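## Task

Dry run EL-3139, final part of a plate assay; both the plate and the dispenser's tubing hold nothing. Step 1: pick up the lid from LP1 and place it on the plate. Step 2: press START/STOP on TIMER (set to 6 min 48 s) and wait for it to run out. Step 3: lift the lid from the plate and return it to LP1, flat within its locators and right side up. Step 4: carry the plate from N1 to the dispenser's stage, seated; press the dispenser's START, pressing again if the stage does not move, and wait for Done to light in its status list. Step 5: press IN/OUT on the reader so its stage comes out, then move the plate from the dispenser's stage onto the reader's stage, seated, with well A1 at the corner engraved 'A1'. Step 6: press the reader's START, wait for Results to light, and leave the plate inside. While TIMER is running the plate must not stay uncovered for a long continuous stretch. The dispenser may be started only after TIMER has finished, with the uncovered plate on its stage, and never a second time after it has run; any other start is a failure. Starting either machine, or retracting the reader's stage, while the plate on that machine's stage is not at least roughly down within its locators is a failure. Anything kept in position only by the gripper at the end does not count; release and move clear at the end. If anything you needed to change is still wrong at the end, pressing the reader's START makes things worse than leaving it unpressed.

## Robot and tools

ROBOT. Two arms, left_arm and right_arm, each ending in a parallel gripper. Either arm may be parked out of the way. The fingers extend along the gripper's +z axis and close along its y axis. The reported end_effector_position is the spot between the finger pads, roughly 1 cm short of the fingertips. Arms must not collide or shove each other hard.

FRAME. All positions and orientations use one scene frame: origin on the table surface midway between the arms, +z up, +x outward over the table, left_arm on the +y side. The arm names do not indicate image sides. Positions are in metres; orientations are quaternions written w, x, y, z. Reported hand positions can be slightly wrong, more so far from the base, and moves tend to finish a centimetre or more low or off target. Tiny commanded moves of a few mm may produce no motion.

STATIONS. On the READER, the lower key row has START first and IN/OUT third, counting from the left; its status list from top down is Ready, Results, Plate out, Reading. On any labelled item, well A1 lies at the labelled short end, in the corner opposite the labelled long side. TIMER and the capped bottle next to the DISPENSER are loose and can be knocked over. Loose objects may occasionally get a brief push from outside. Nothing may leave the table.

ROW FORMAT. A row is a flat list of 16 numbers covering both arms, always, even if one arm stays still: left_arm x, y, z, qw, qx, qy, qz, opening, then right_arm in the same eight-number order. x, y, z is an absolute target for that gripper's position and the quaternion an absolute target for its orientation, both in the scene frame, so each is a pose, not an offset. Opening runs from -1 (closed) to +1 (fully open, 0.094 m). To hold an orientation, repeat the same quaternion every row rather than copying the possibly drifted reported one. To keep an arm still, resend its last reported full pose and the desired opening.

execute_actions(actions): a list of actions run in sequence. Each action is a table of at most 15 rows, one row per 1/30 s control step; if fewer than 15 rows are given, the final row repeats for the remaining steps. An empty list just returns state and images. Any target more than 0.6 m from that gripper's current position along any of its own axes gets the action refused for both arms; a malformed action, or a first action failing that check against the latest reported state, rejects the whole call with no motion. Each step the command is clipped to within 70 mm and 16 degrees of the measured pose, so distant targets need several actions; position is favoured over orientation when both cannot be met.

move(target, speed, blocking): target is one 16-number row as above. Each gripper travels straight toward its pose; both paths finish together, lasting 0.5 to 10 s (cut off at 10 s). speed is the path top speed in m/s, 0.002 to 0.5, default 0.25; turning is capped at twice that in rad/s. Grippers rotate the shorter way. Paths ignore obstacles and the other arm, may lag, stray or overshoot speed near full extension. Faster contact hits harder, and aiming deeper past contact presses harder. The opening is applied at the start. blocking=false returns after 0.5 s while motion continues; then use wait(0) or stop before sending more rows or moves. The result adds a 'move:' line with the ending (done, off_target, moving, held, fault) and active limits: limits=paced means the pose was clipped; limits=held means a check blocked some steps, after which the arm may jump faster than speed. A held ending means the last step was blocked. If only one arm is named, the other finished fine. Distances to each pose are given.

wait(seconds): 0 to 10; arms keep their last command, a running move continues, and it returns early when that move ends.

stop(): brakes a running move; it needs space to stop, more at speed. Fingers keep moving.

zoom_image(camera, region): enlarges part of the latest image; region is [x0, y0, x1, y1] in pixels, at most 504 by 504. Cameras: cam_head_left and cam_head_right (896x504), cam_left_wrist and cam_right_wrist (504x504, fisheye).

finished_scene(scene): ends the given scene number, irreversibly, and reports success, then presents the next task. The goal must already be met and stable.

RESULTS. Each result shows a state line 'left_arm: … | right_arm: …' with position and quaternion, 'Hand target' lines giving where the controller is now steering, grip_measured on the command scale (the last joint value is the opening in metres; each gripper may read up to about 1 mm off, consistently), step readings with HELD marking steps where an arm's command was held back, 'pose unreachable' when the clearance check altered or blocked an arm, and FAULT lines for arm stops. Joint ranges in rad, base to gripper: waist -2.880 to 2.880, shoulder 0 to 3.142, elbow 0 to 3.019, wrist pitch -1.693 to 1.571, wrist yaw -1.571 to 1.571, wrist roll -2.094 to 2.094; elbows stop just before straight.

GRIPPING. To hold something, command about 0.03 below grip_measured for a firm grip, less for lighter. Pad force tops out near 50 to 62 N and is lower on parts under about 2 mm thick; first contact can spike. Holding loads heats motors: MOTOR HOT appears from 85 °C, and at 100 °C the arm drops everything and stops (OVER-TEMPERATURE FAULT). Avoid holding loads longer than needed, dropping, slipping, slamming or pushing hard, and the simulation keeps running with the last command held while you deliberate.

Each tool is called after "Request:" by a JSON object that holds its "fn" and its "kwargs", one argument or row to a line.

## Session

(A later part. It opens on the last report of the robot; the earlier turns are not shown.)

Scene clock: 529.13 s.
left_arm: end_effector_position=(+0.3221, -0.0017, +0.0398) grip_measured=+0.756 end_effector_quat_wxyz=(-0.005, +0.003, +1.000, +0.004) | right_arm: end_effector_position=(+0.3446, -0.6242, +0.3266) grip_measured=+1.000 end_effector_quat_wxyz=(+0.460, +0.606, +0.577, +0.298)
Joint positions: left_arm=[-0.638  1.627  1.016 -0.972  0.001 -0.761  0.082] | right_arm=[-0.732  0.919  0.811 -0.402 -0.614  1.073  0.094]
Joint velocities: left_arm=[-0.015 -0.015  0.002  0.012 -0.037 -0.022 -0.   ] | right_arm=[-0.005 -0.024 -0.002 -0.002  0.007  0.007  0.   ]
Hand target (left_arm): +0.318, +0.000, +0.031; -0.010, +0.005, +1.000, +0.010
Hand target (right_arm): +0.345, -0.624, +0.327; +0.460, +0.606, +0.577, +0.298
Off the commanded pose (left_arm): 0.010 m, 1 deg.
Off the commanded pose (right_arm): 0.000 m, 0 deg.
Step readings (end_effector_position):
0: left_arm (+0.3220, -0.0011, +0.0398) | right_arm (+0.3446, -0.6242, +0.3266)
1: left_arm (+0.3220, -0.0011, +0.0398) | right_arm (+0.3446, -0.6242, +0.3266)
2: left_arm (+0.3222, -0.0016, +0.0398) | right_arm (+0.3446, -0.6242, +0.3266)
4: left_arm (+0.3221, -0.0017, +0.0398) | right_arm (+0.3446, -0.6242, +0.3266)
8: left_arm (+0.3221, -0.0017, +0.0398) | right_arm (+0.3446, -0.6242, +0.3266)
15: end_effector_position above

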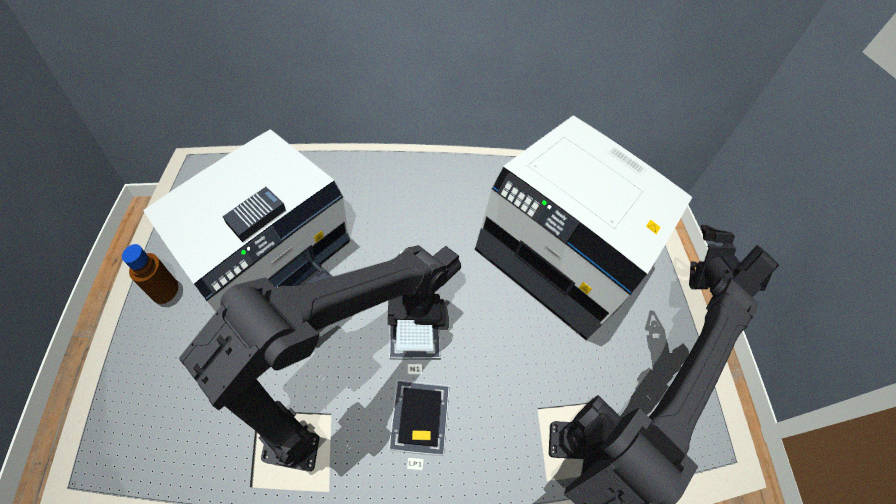

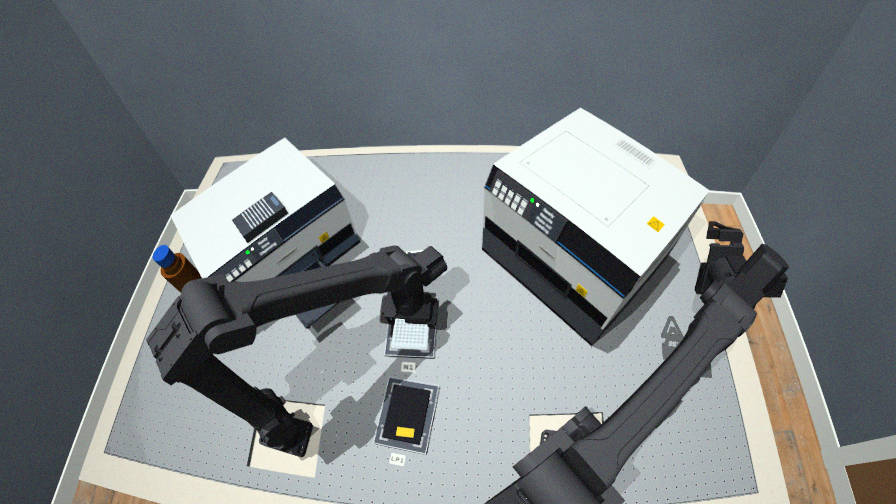

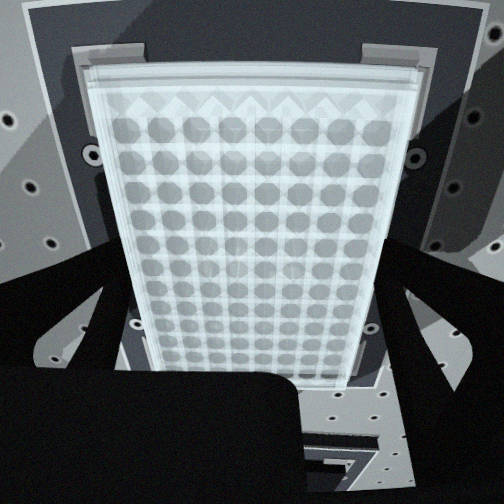

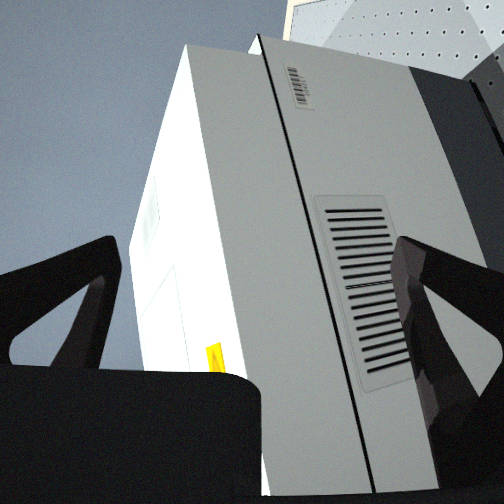

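Request:
{"fn": "execute_actions", "kwargs": {
  "actions": [
    [[0.325,-0.005,0.075,0.022,0.004,1,-0.022,0.71,0.3446,-0.6242,0.3266,0.460,0.606,0.577,0.298,1]]
  ]
}}

Request:
{"fn": "move", "kwargs": {
  "target": [0.31,0.03,0.195,0,0.2,0.98,0,0.71,0.3446,-0.6242,0.3266,0.460,0.606,0.577,0.298,1]
}}

Request:
{"fn": "move", "kwargs": {
  "target": [0.352,0.23,0.16,0,0.384,0.923,0,0.71,0.3446,-0.6242,0.3266,0.460,0.606,0.577,0.298,1]
}}

Scene clock: 532.10 s.
left_arm: end_effector_position=(+0.3260, -0.0056, +0.0784) grip_measured=+0.756 end_effector_quat_wxyz=(+0.028, +0.003, +0.999, -0.028) | right_arm: end_effector_position=(+0.3446, -0.6242, +0.3266) grip_measured=+1.000 end_effector_quat_wxyz=(+0.460, +0.606, +0.577, +0.298)
Joint positions: left_arm=[-0.638  1.53   1.015 -0.977  0.002 -0.761  0.082] | right_arm=[-0.732  0.919  0.811 -0.402 -0.614  1.073  0.094]
Joint velocities: left_arm=[-0.024 -0.005 -0.012 -0.017 -0.022  0.066 -0.   ] | right_arm=[-0.015 -0.005 -0.002 -0.012 -0.037 -0.037  0.   ]
Hand target (left_arm): +0.325, -0.005, +0.075; +0.022, +0.005, +0.999, -0.022
Hand target (right_arm): +0.345, -0.624, +0.327; +0.460, +0.606, +0.577, +0.298
Off the commanded pose (left_arm): 0.004 m, 1 deg.
Off the commanded pose (right_arm): 0.000 m, 0 deg.
Step readings (end_effector_position):
0: left_arm (+0.3221, -0.0017, +0.0398) | right_arm (+0.3446, -0.6242, +0.3266)
1: left_arm (+0.3224, -0.0021, +0.0417) | right_arm (+0.3446, -0.6242, +0.3266)
2: left_arm (+0.3226, -0.0023, +0.0447) | right_arm (+0.3446, -0.6242, +0.3266)
4: left_arm (+0.3240, -0.0036, +0.0552) | right_arm (+0.3446, -0.6242, +0.3266)
8: left_arm (+0.3261, -0.0057, +0.0752) | right_arm (+0.3446, -0.6242, +0.3266)
15: end_effector_position above

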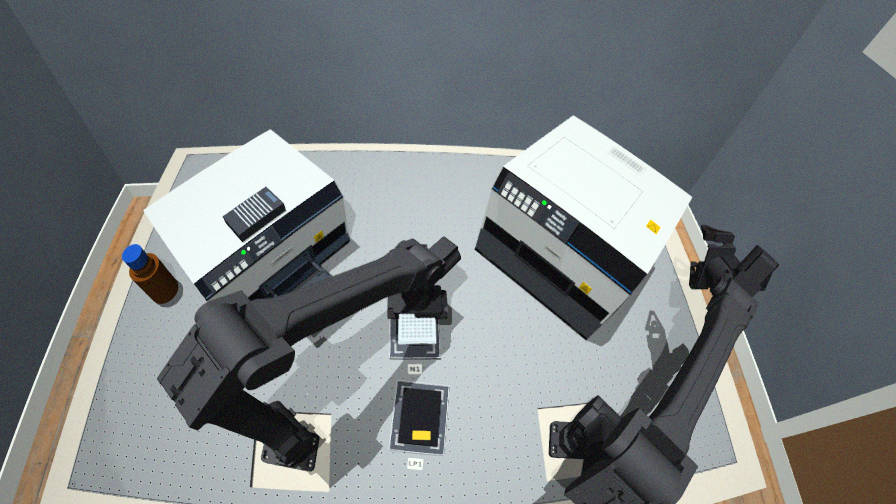

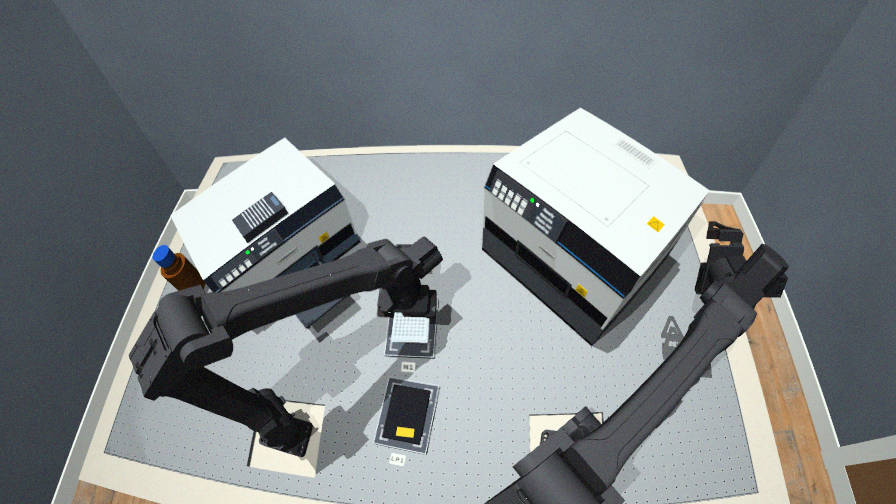

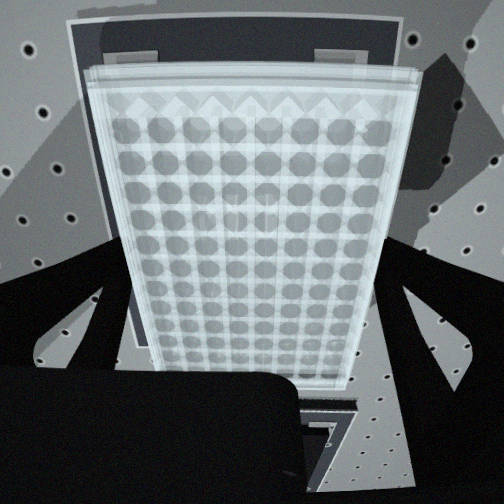

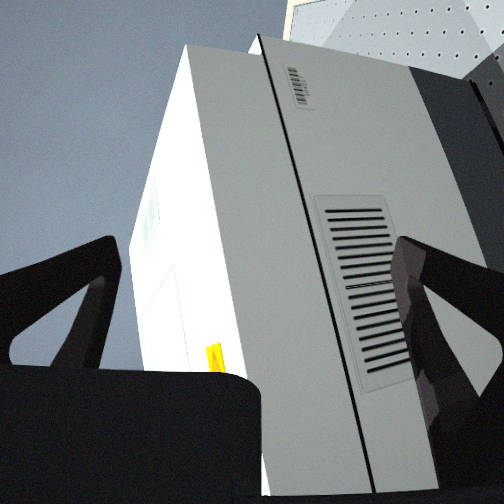

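Scene clock: 533.50 s.
left_arm: end_effector_position=(+0.2944, +0.0389, +0.1744) grip_measured=+0.756 end_effector_quat_wxyz=(-0.019, +0.197, +0.980, +0.012) | right_arm: end_effector_position=(+0.3446, -0.6242, +0.3266) grip_measured=+1.000 end_effector_quat_wxyz=(+0.460, +0.606, +0.577, +0.298)
Joint positions: left_arm=[-0.612  1.372  1.12  -1.364 -0.001 -0.346  0.082] | right_arm=[-0.732  0.919  0.811 -0.402 -0.614  1.073  0.094]
Joint velocities: left_arm=[-0.015 -0.005  0.007 -0.007  0.037 -0.007  0.   ] | right_arm=[ 0.005 -0.005 -0.002 -0.007 -0.007 -0.037  0.   ]
Hand target (left_arm): +0.309, +0.031, +0.195; +0.001, +0.199, +0.980, +0.001
Hand target (right_arm): +0.345, -0.624, +0.327; +0.460, +0.606, +0.577, +0.298
Off the commanded pose (left_arm): 0.027 m, 3 deg.
Off the commanded pose (right_arm): 0.000 m, 0 deg.
move: off_target (left_arm)

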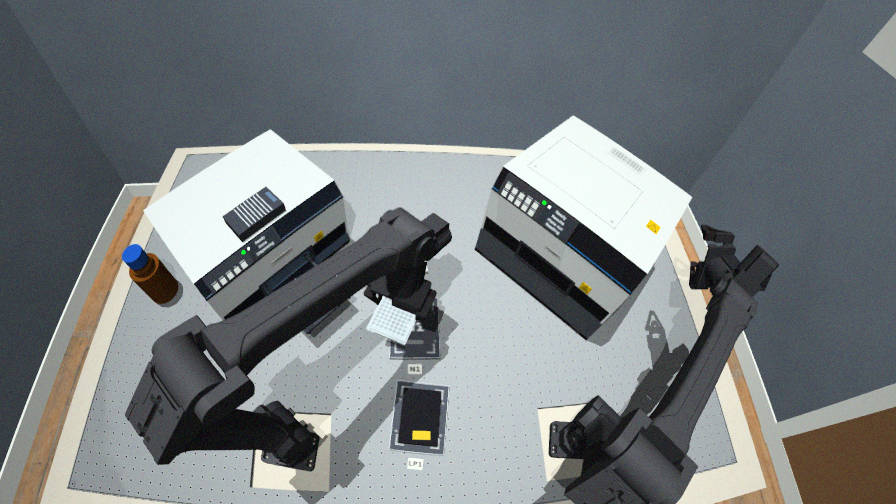

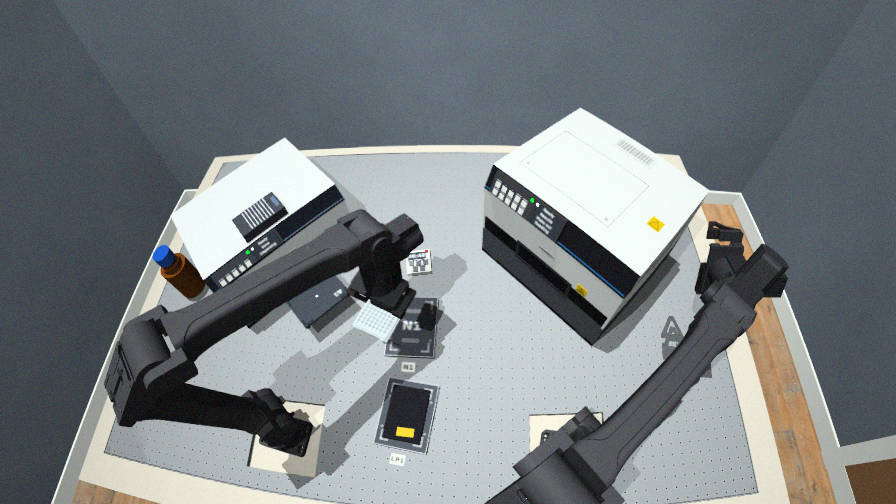

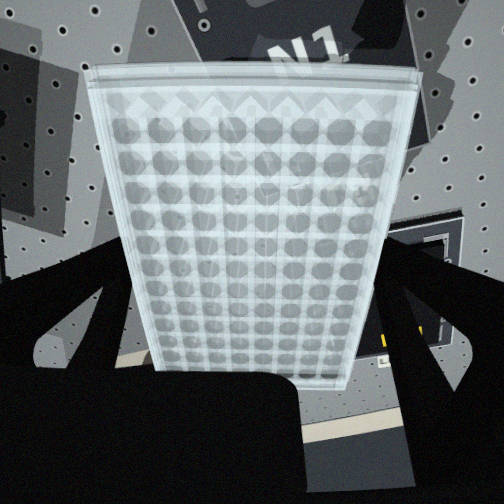

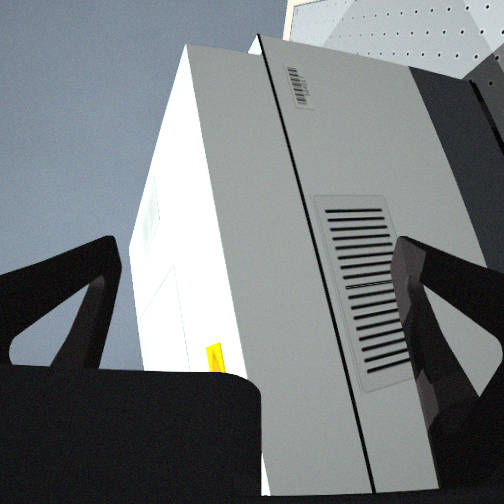

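Scene clock: 535.03 s.
left_arm: end_effector_position=(+0.3578, +0.2326, +0.1631) grip_measured=+0.756 end_effector_quat_wxyz=(+0.002, +0.374, +0.927, +0.003) | right_arm: end_effector_position=(+0.3446, -0.6242, +0.3266) grip_measured=+1.000 end_effector_quat_wxyz=(+0.460, +0.606, +0.577, +0.298)
Joint positions: left_arm=[-0.042  1.268  0.994 -1.292 -0.005  0.595  0.082] | right_arm=[-0.732  0.919  0.811 -0.402 -0.614  1.073  0.094]
Joint velocities: left_arm=[-0.005 -0.015 -0.012 -0.002 -0.007  0.007  0.   ] | right_arm=[ 0.015 -0.015 -0.007 -0.012  0.037 -0.081  0.   ]
Hand target (left_arm): +0.356, +0.230, +0.160; +0.004, +0.384, +0.923, +0.001
Hand target (right_arm): +0.345, -0.624, +0.327; +0.460, +0.606, +0.577, +0.298
Off the commanded pose (left_arm): 0.007 m, 1 deg.
Off the commanded pose (right_arm): 0.000 m, 0 deg.
move: done

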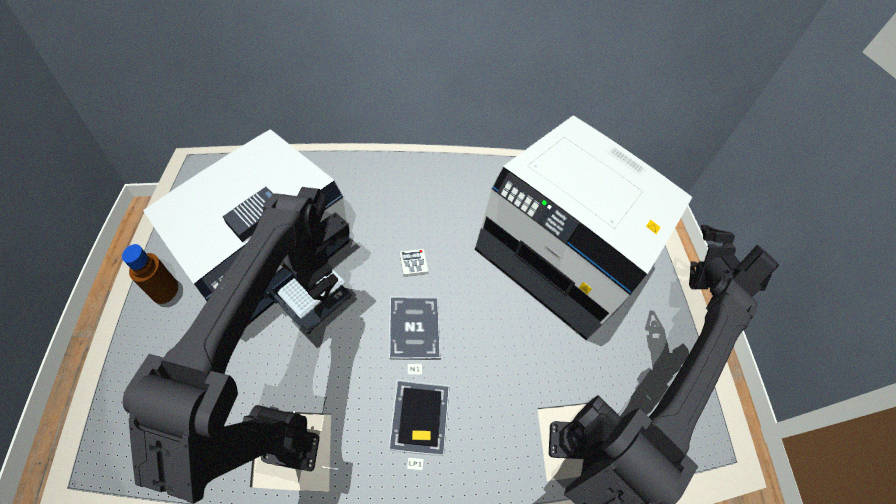

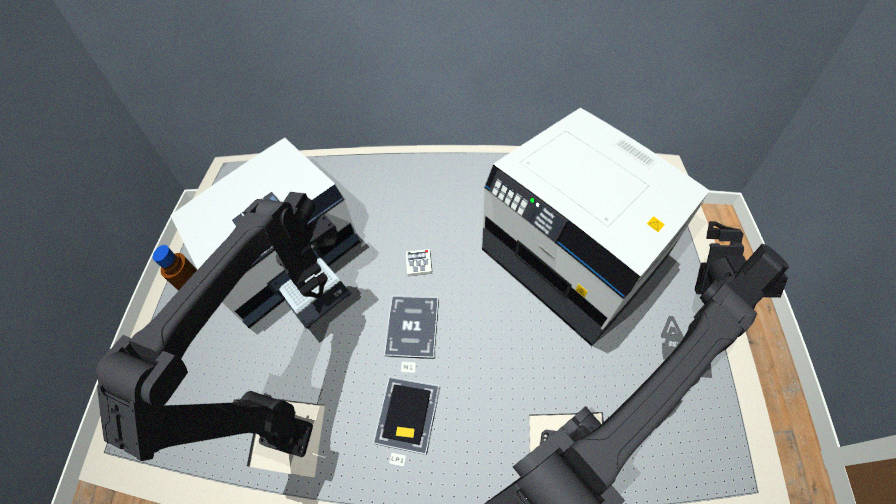

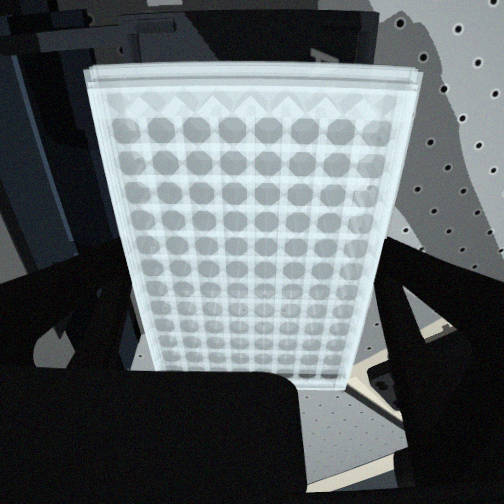

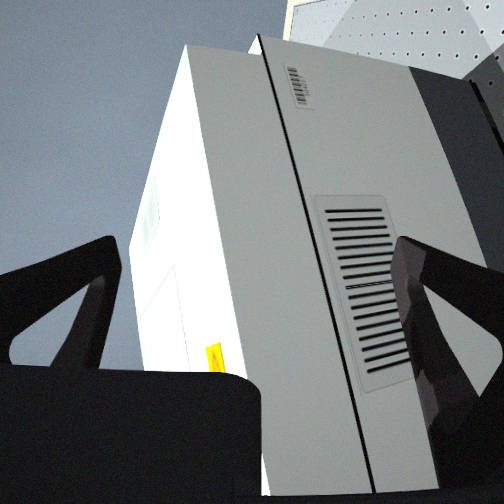

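Request:
{"fn": "execute_actions", "kwargs": {
  "actions": [
    [[0.363,0.222,0.132,-0.004,0.366,0.930,0,0.71,0.3446,-0.6242,0.3266,0.460,0.606,0.577,0.298,1]]
  ]
}}

Request:
{"fn": "zoom_image", "kwargs": {
  "camera": "cam_left_wrist",
  "region": [0,0,504,200]
}}

Scene clock: 538.57 s.
left_arm: end_effector_position=(+0.3646, +0.2249, +0.1374) grip_measured=+0.756 end_effector_quat_wxyz=(-0.002, +0.369, +0.929, +0.002) | right_arm: end_effector_position=(+0.3446, -0.6242, +0.3266) grip_measured=+1.000 end_effector_quat_wxyz=(+0.460, +0.606, +0.577, +0.298)
Joint positions: left_arm=[-0.06   1.318  0.968 -1.224 -0.005  0.566  0.082] | right_arm=[-0.732  0.919  0.811 -0.402 -0.614  1.073  0.094]
Joint velocities: left_arm=[-0.015  0.005  0.002  0.007  0.022 -0.007 -0.001] | right_arm=[-0.005 -0.015  0.002  0.002  0.022  0.051  0.   ]
Hand target (left_arm): +0.363, +0.222, +0.132; -0.004, +0.366, +0.930, -0.000
Hand target (right_arm): +0.345, -0.624, +0.327; +0.460, +0.606, +0.577, +0.298
Off the commanded pose (left_arm): 0.006 m, 1 deg.
Off the commanded pose (right_arm): 0.000 m, 0 deg.
Step readings (end_effector_position):
0: left_arm (+0.3578, +0.2326, +0.1631) | right_arm (+0.3446, -0.6242, +0.3266)
1: left_arm (+0.3593, +0.2320, +0.1613) | right_arm (+0.3446, -0.6242, +0.3266)
2: left_arm (+0.3621, +0.2305, +0.1587) | right_arm (+0.3446, -0.6242, +0.3266)
4: left_arm (+0.3645, +0.2277, +0.1513) | right_arm (+0.3446, -0.6242, +0.3266)
8: left_arm (+0.3644, +0.2250, +0.1393) | right_arm (+0.3446, -0.6242, +0.3266)
15: end_effector_position above

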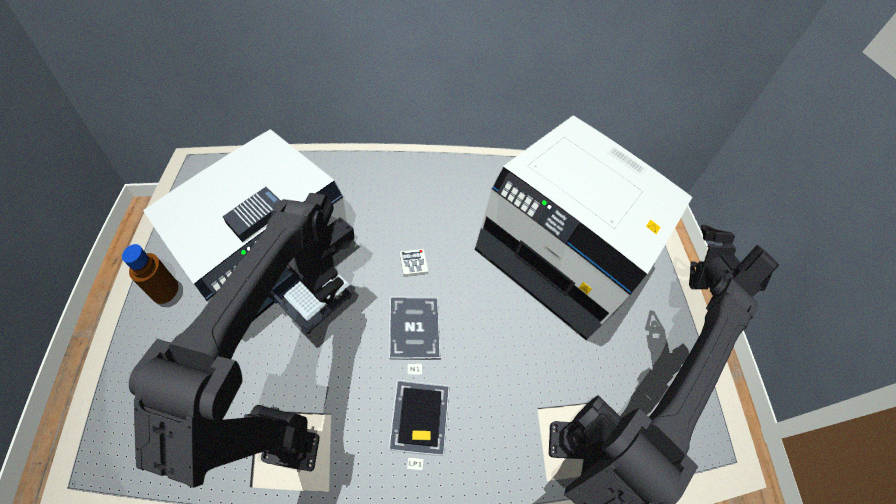

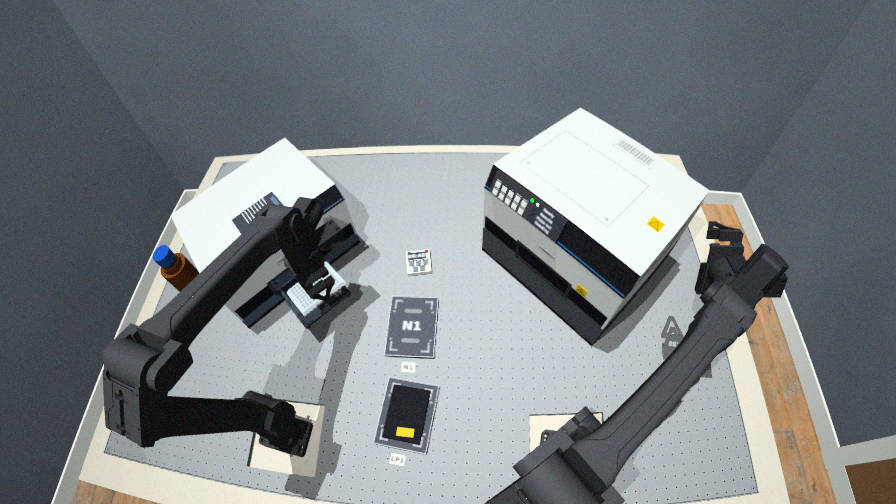

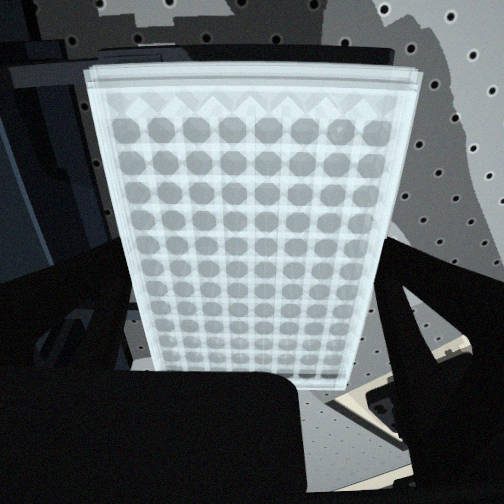

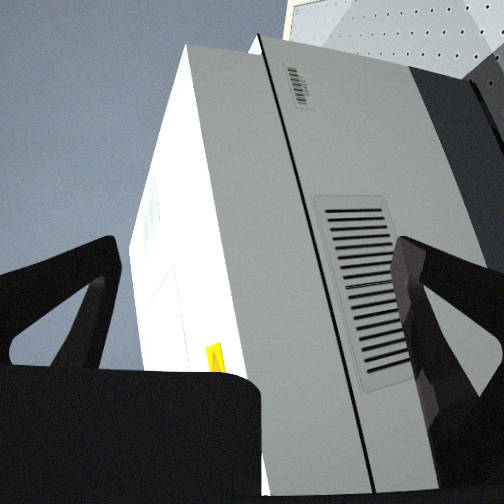

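Region (0, 0, 504, 200) of cam_left_wrist's 504x504 image, scaled by 1.000; it fills the top 200 rows of this view, and the rest is white.

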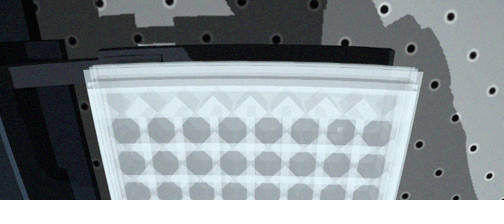

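Request:
{"fn": "execute_actions", "kwargs": {
  "actions": [
    [[0.3625,0.2325,0.120,-0.006,0.360,0.933,-0.001,0.71,0.3446,-0.6242,0.3266,0.460,0.606,0.577,0.298,1]]
  ]
}}

Request:
{"fn": "zoom_image", "kwargs": {
  "camera": "cam_left_wrist",
  "region": [40,20,200,120]
}}

Request:
{"fn": "zoom_image", "kwargs": {
  "camera": "cam_left_wrist",
  "region": [308,20,468,120]
}}

Scene clock: 542.67 s.
left_arm: end_effector_position=(+0.3638, +0.2301, +0.1287) grip_measured=+0.756 end_effector_quat_wxyz=(+0.001, +0.362, +0.932, +0.002) | right_arm: end_effector_position=(+0.3446, -0.6242, +0.3266) grip_measured=+1.000 end_effector_quat_wxyz=(+0.460, +0.606, +0.577, +0.298)
Joint positions: left_arm=[-0.046  1.318  0.944 -1.194 -0.004  0.565  0.082] | right_arm=[-0.732  0.919  0.811 -0.402 -0.614  1.073  0.094]
Joint velocities: left_arm=[ 0.005 -0.005  0.002 -0.017  0.022  0.022 -0.   ] | right_arm=[-0.015 -0.005 -0.012 -0.017  0.066 -0.007  0.   ]
Hand target (left_arm): +0.363, +0.233, +0.120; -0.006, +0.360, +0.933, -0.001
Hand target (right_arm): +0.345, -0.624, +0.327; +0.460, +0.606, +0.577, +0.298
Off the commanded pose (left_arm): 0.009 m, 1 deg.
Off the commanded pose (right_arm): 0.000 m, 0 deg.
Step readings (end_effector_position):
0: left_arm (+0.3646, +0.2249, +0.1374) | right_arm (+0.3446, -0.6242, +0.3266)
1: left_arm (+0.3650, +0.2251, +0.1363) | right_arm (+0.3446, -0.6242, +0.3266)
2: left_arm (+0.3659, +0.2255, +0.1348) | right_arm (+0.3446, -0.6242, +0.3266)
4: left_arm (+0.3649, +0.2276, +0.1311) | right_arm (+0.3446, -0.6242, +0.3266)
8: left_arm (+0.3633, +0.2302, +0.1287) | right_arm (+0.3446, -0.6242, +0.3266)
15: end_effector_position above

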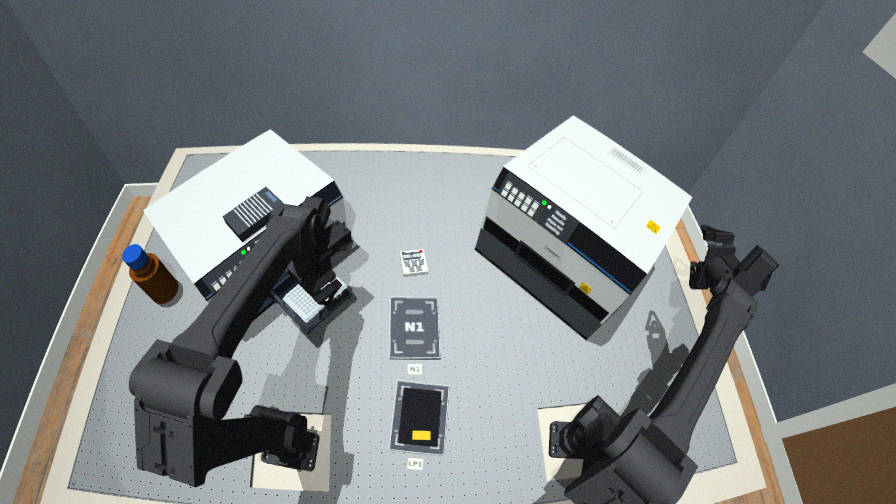

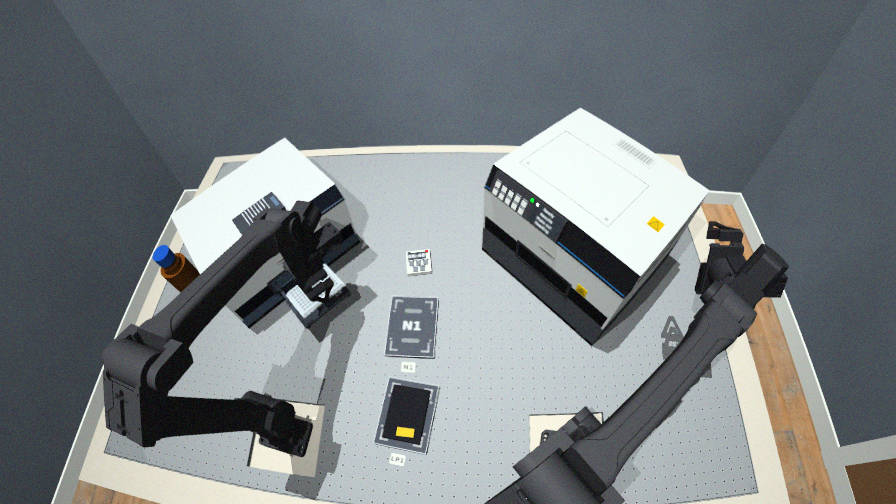

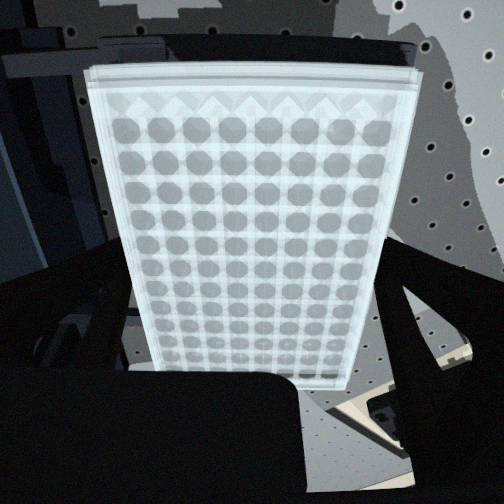

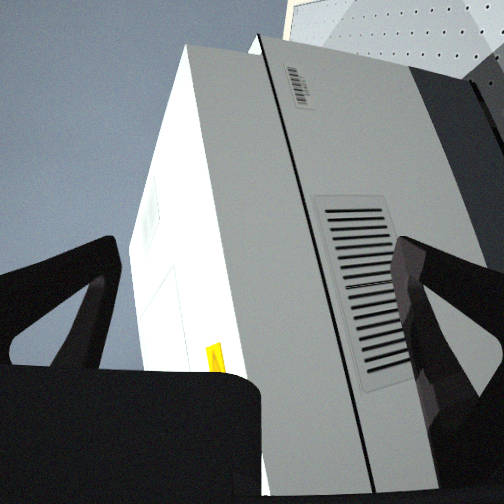

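Region (40, 20, 200, 120) of cam_left_wrist's 504x504 image, scaled by 3.150, with more detail than that image has; it fills the top 315 rows of this view, and the rest is white.

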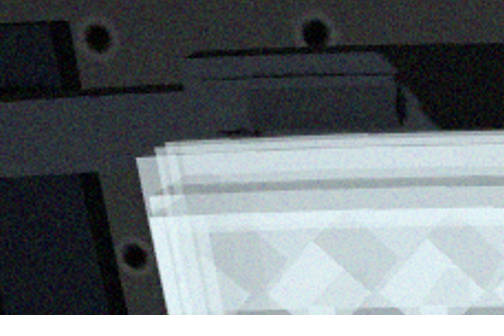

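Region (308, 20, 468, 120) of cam_left_wrist's 504x504 image, scaled by 3.150, with more detail than that image has; it fills the top 315 rows of this view, and the rest is white.

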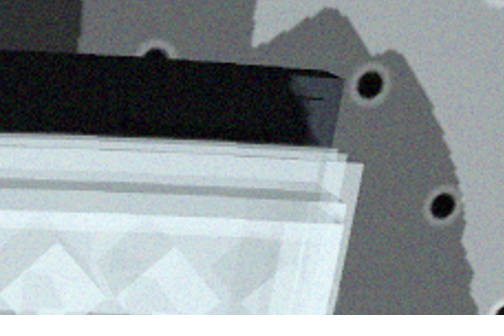

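Request:
{"fn": "execute_actions", "kwargs": {
  "actions": [
    [[0.3615,0.229,0.108,-0.008,0.374,0.927,-0.001,0.71,0.3446,-0.6242,0.3266,0.460,0.606,0.577,0.298,1]]
  ]
}}

Request:
{"fn": "zoom_image", "kwargs": {
  "camera": "cam_left_wrist",
  "region": [40,20,200,120]
}}

Request:
{"fn": "zoom_image", "kwargs": {
  "camera": "cam_left_wrist",
  "region": [308,20,468,120]
}}

Scene clock: 546.00 s.
left_arm: end_effector_position=(+0.3637, +0.2301, +0.1162) grip_measured=+0.756 end_effector_quat_wxyz=(-0.002, +0.367, +0.930, +0.002) | right_arm: end_effector_position=(+0.3446, -0.6242, +0.3266) grip_measured=+1.000 end_effector_quat_wxyz=(+0.460, +0.606, +0.577, +0.298)
Joint positions: left_arm=[-0.046  1.336  0.925 -1.163 -0.004  0.575  0.082] | right_arm=[-0.732  0.919  0.811 -0.402 -0.614  1.073  0.094]
Joint velocities: left_arm=[-0.015 -0.005 -0.012  0.002 -0.037 -0.022  0.001] | right_arm=[-0.005 -0.005  0.002 -0.007 -0.11  -0.022  0.   ]
Hand target (left_arm): +0.361, +0.229, +0.108; -0.008, +0.374, +0.927, -0.001
Hand target (right_arm): +0.345, -0.624, +0.327; +0.460, +0.606, +0.577, +0.298
Off the commanded pose (left_arm): 0.009 m, 1 deg.
Off the commanded pose (right_arm): 0.000 m, 0 deg.
Step readings (end_effector_position):
0: left_arm (+0.3638, +0.2301, +0.1287) | right_arm (+0.3446, -0.6242, +0.3266)
1: left_arm (+0.3643, +0.2300, +0.1276) | right_arm (+0.3446, -0.6242, +0.3266)
2: left_arm (+0.3652, +0.2299, +0.1263) | right_arm (+0.3446, -0.6242, +0.3266)
4: left_arm (+0.3648, +0.2299, +0.1222) | right_arm (+0.3446, -0.6242, +0.3266)
8: left_arm (+0.3635, +0.2302, +0.1168) | right_arm (+0.3446, -0.6242, +0.3266)
15: end_effector_position above

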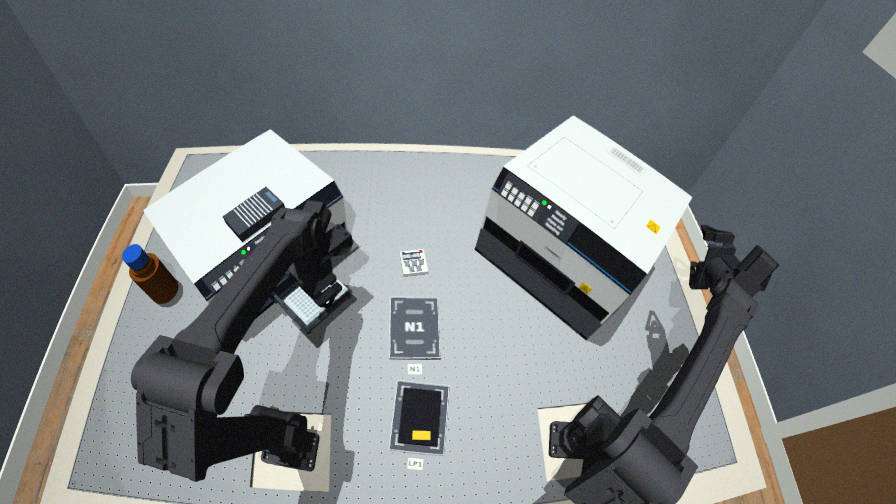

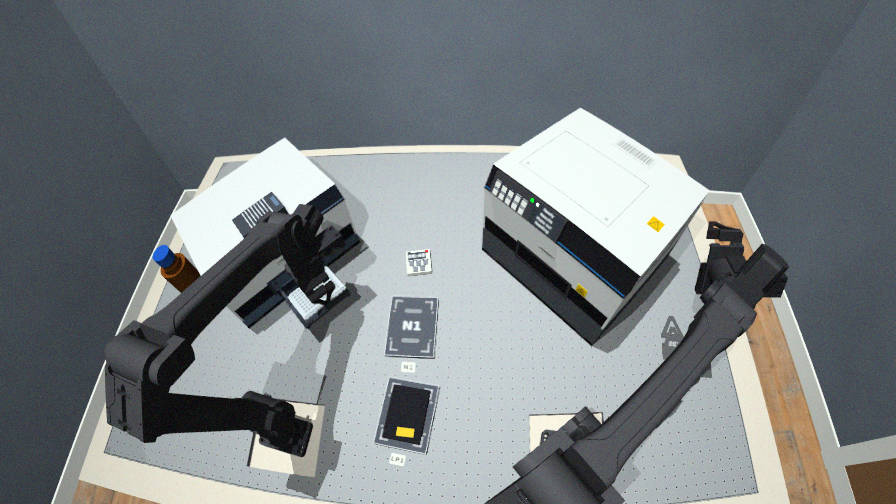

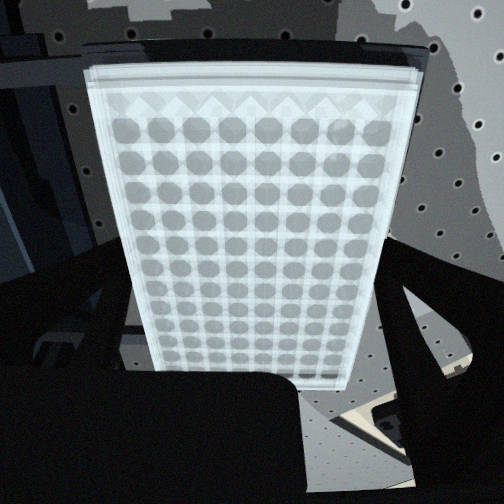

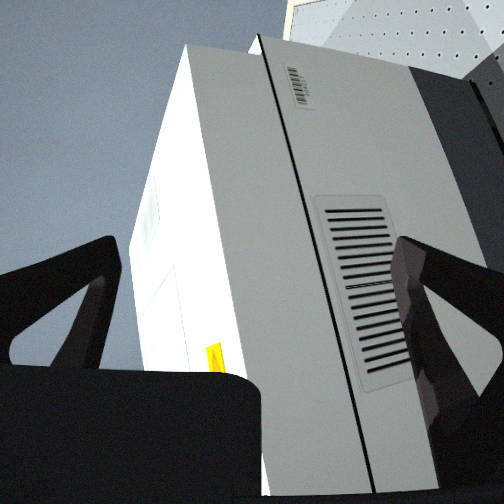

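Region (40, 20, 200, 120) of cam_left_wrist's 504x504 image, scaled by 3.150, with more detail than that image has; it fills the top 315 rows of this view, and the rest is white.

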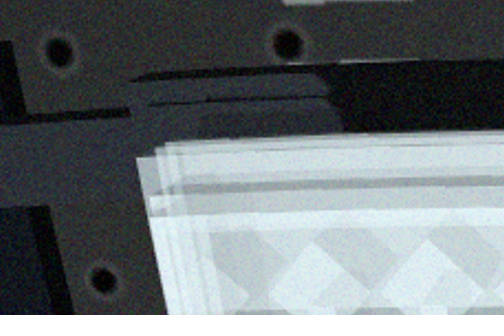

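Region (308, 20, 468, 120) of cam_left_wrist's 504x504 image, scaled by 3.150, with more detail than that image has; it fills the top 315 rows of this view, and the rest is white.

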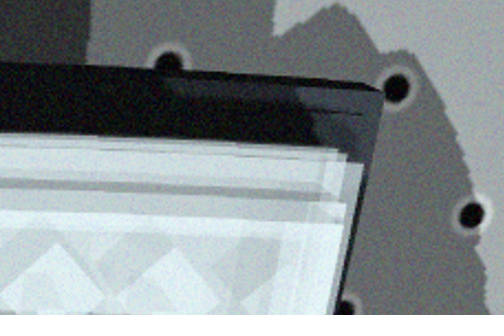

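Request:
{"fn": "execute_actions", "kwargs": {
  "actions": [
    [[0.3585,0.232,0.104,-0.009,0.366,0.930,-0.002,0.71,0.3446,-0.6242,0.3266,0.460,0.606,0.577,0.298,1]]
  ]
}}

Request:
{"fn": "zoom_image", "kwargs": {
  "camera": "cam_left_wrist",
  "region": [40,20,200,120]
}}

Request:
{"fn": "zoom_image", "kwargs": {
  "camera": "cam_left_wrist",
  "region": [308,20,468,120]
}}

Scene clock: 549.13 s.
left_arm: end_effector_position=(+0.3605, +0.2307, +0.1117) grip_measured=+0.756 end_effector_quat_wxyz=(-0.005, +0.367, +0.930, +0.001) | right_arm: end_effector_position=(+0.3446, -0.6242, +0.3266) grip_measured=+1.000 end_effector_quat_wxyz=(+0.460, +0.606, +0.577, +0.298)
Joint positions: left_arm=[-0.046  1.336  0.912 -1.155 -0.004  0.575  0.082] | right_arm=[-0.732  0.919  0.811 -0.402 -0.614  1.073  0.094]
Joint velocities: left_arm=[ 0.005 -0.005  0.002 -0.002 -0.022 -0.022 -0.   ] | right_arm=[ 0.005 -0.005  0.012 -0.007 -0.007 -0.051  0.   ]
Hand target (left_arm): +0.359, +0.232, +0.104; -0.009, +0.366, +0.931, -0.002
Hand target (right_arm): +0.345, -0.624, +0.327; +0.460, +0.606, +0.577, +0.298
Off the commanded pose (left_arm): 0.008 m, 1 deg.
Off the commanded pose (right_arm): 0.000 m, 0 deg.
Step readings (end_effector_position):
0: left_arm (+0.3637, +0.2301, +0.1162) | right_arm (+0.3446, -0.6242, +0.3266)
1: left_arm (+0.3638, +0.2301, +0.1158) | right_arm (+0.3446, -0.6242, +0.3266)
2: left_arm (+0.3636, +0.2301, +0.1150) | right_arm (+0.3446, -0.6242, +0.3266)
4: left_arm (+0.3621, +0.2304, +0.1131) | right_arm (+0.3446, -0.6242, +0.3266)
8: left_arm (+0.3605, +0.2307, +0.1117) | right_arm (+0.3446, -0.6242, +0.3266)
15: end_effector_position above

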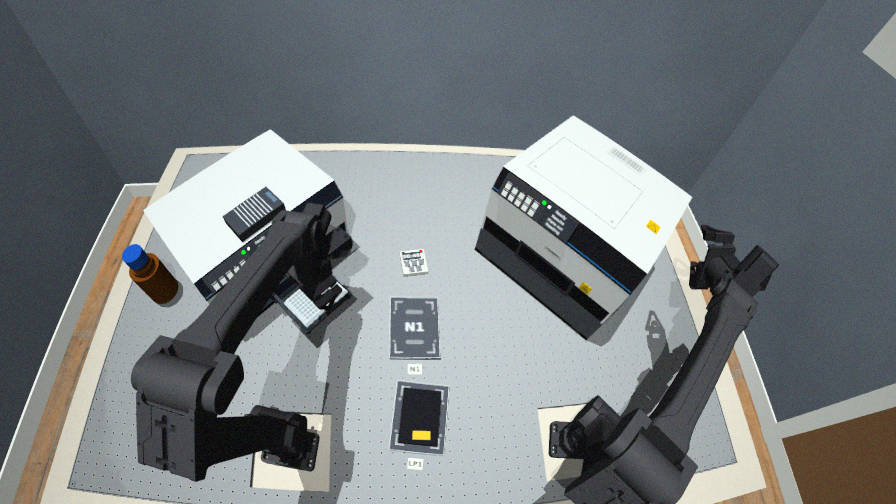

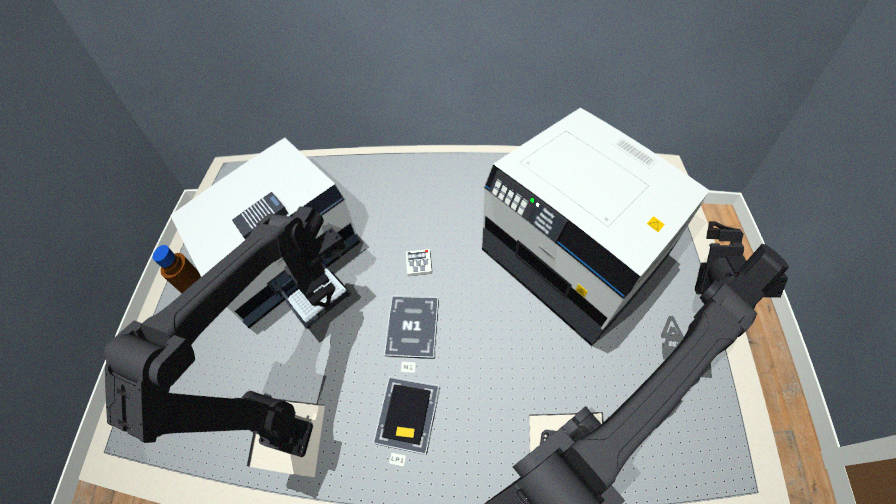

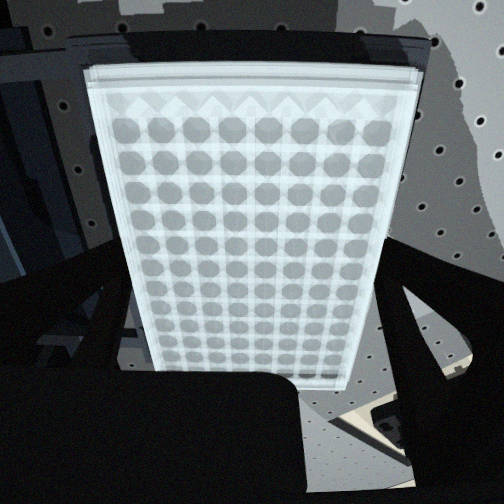

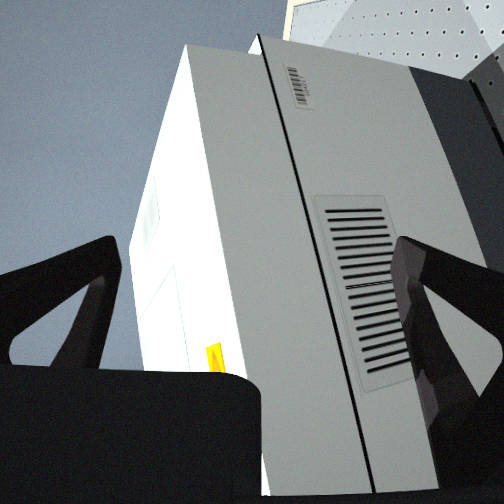

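Region (40, 20, 200, 120) of cam_left_wrist's 504x504 image, scaled by 3.150, with more detail than that image has; it fills the top 315 rows of this view, and the rest is white.

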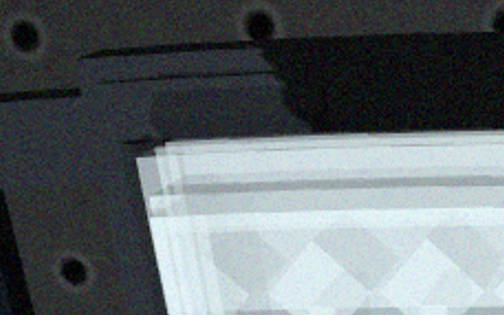

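Region (308, 20, 468, 120) of cam_left_wrist's 504x504 image, scaled by 3.150, with more detail than that image has; it fills the top 315 rows of this view, and the rest is white.

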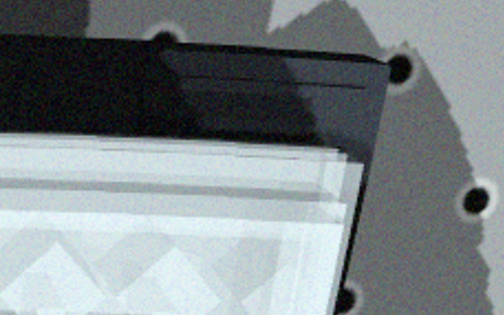

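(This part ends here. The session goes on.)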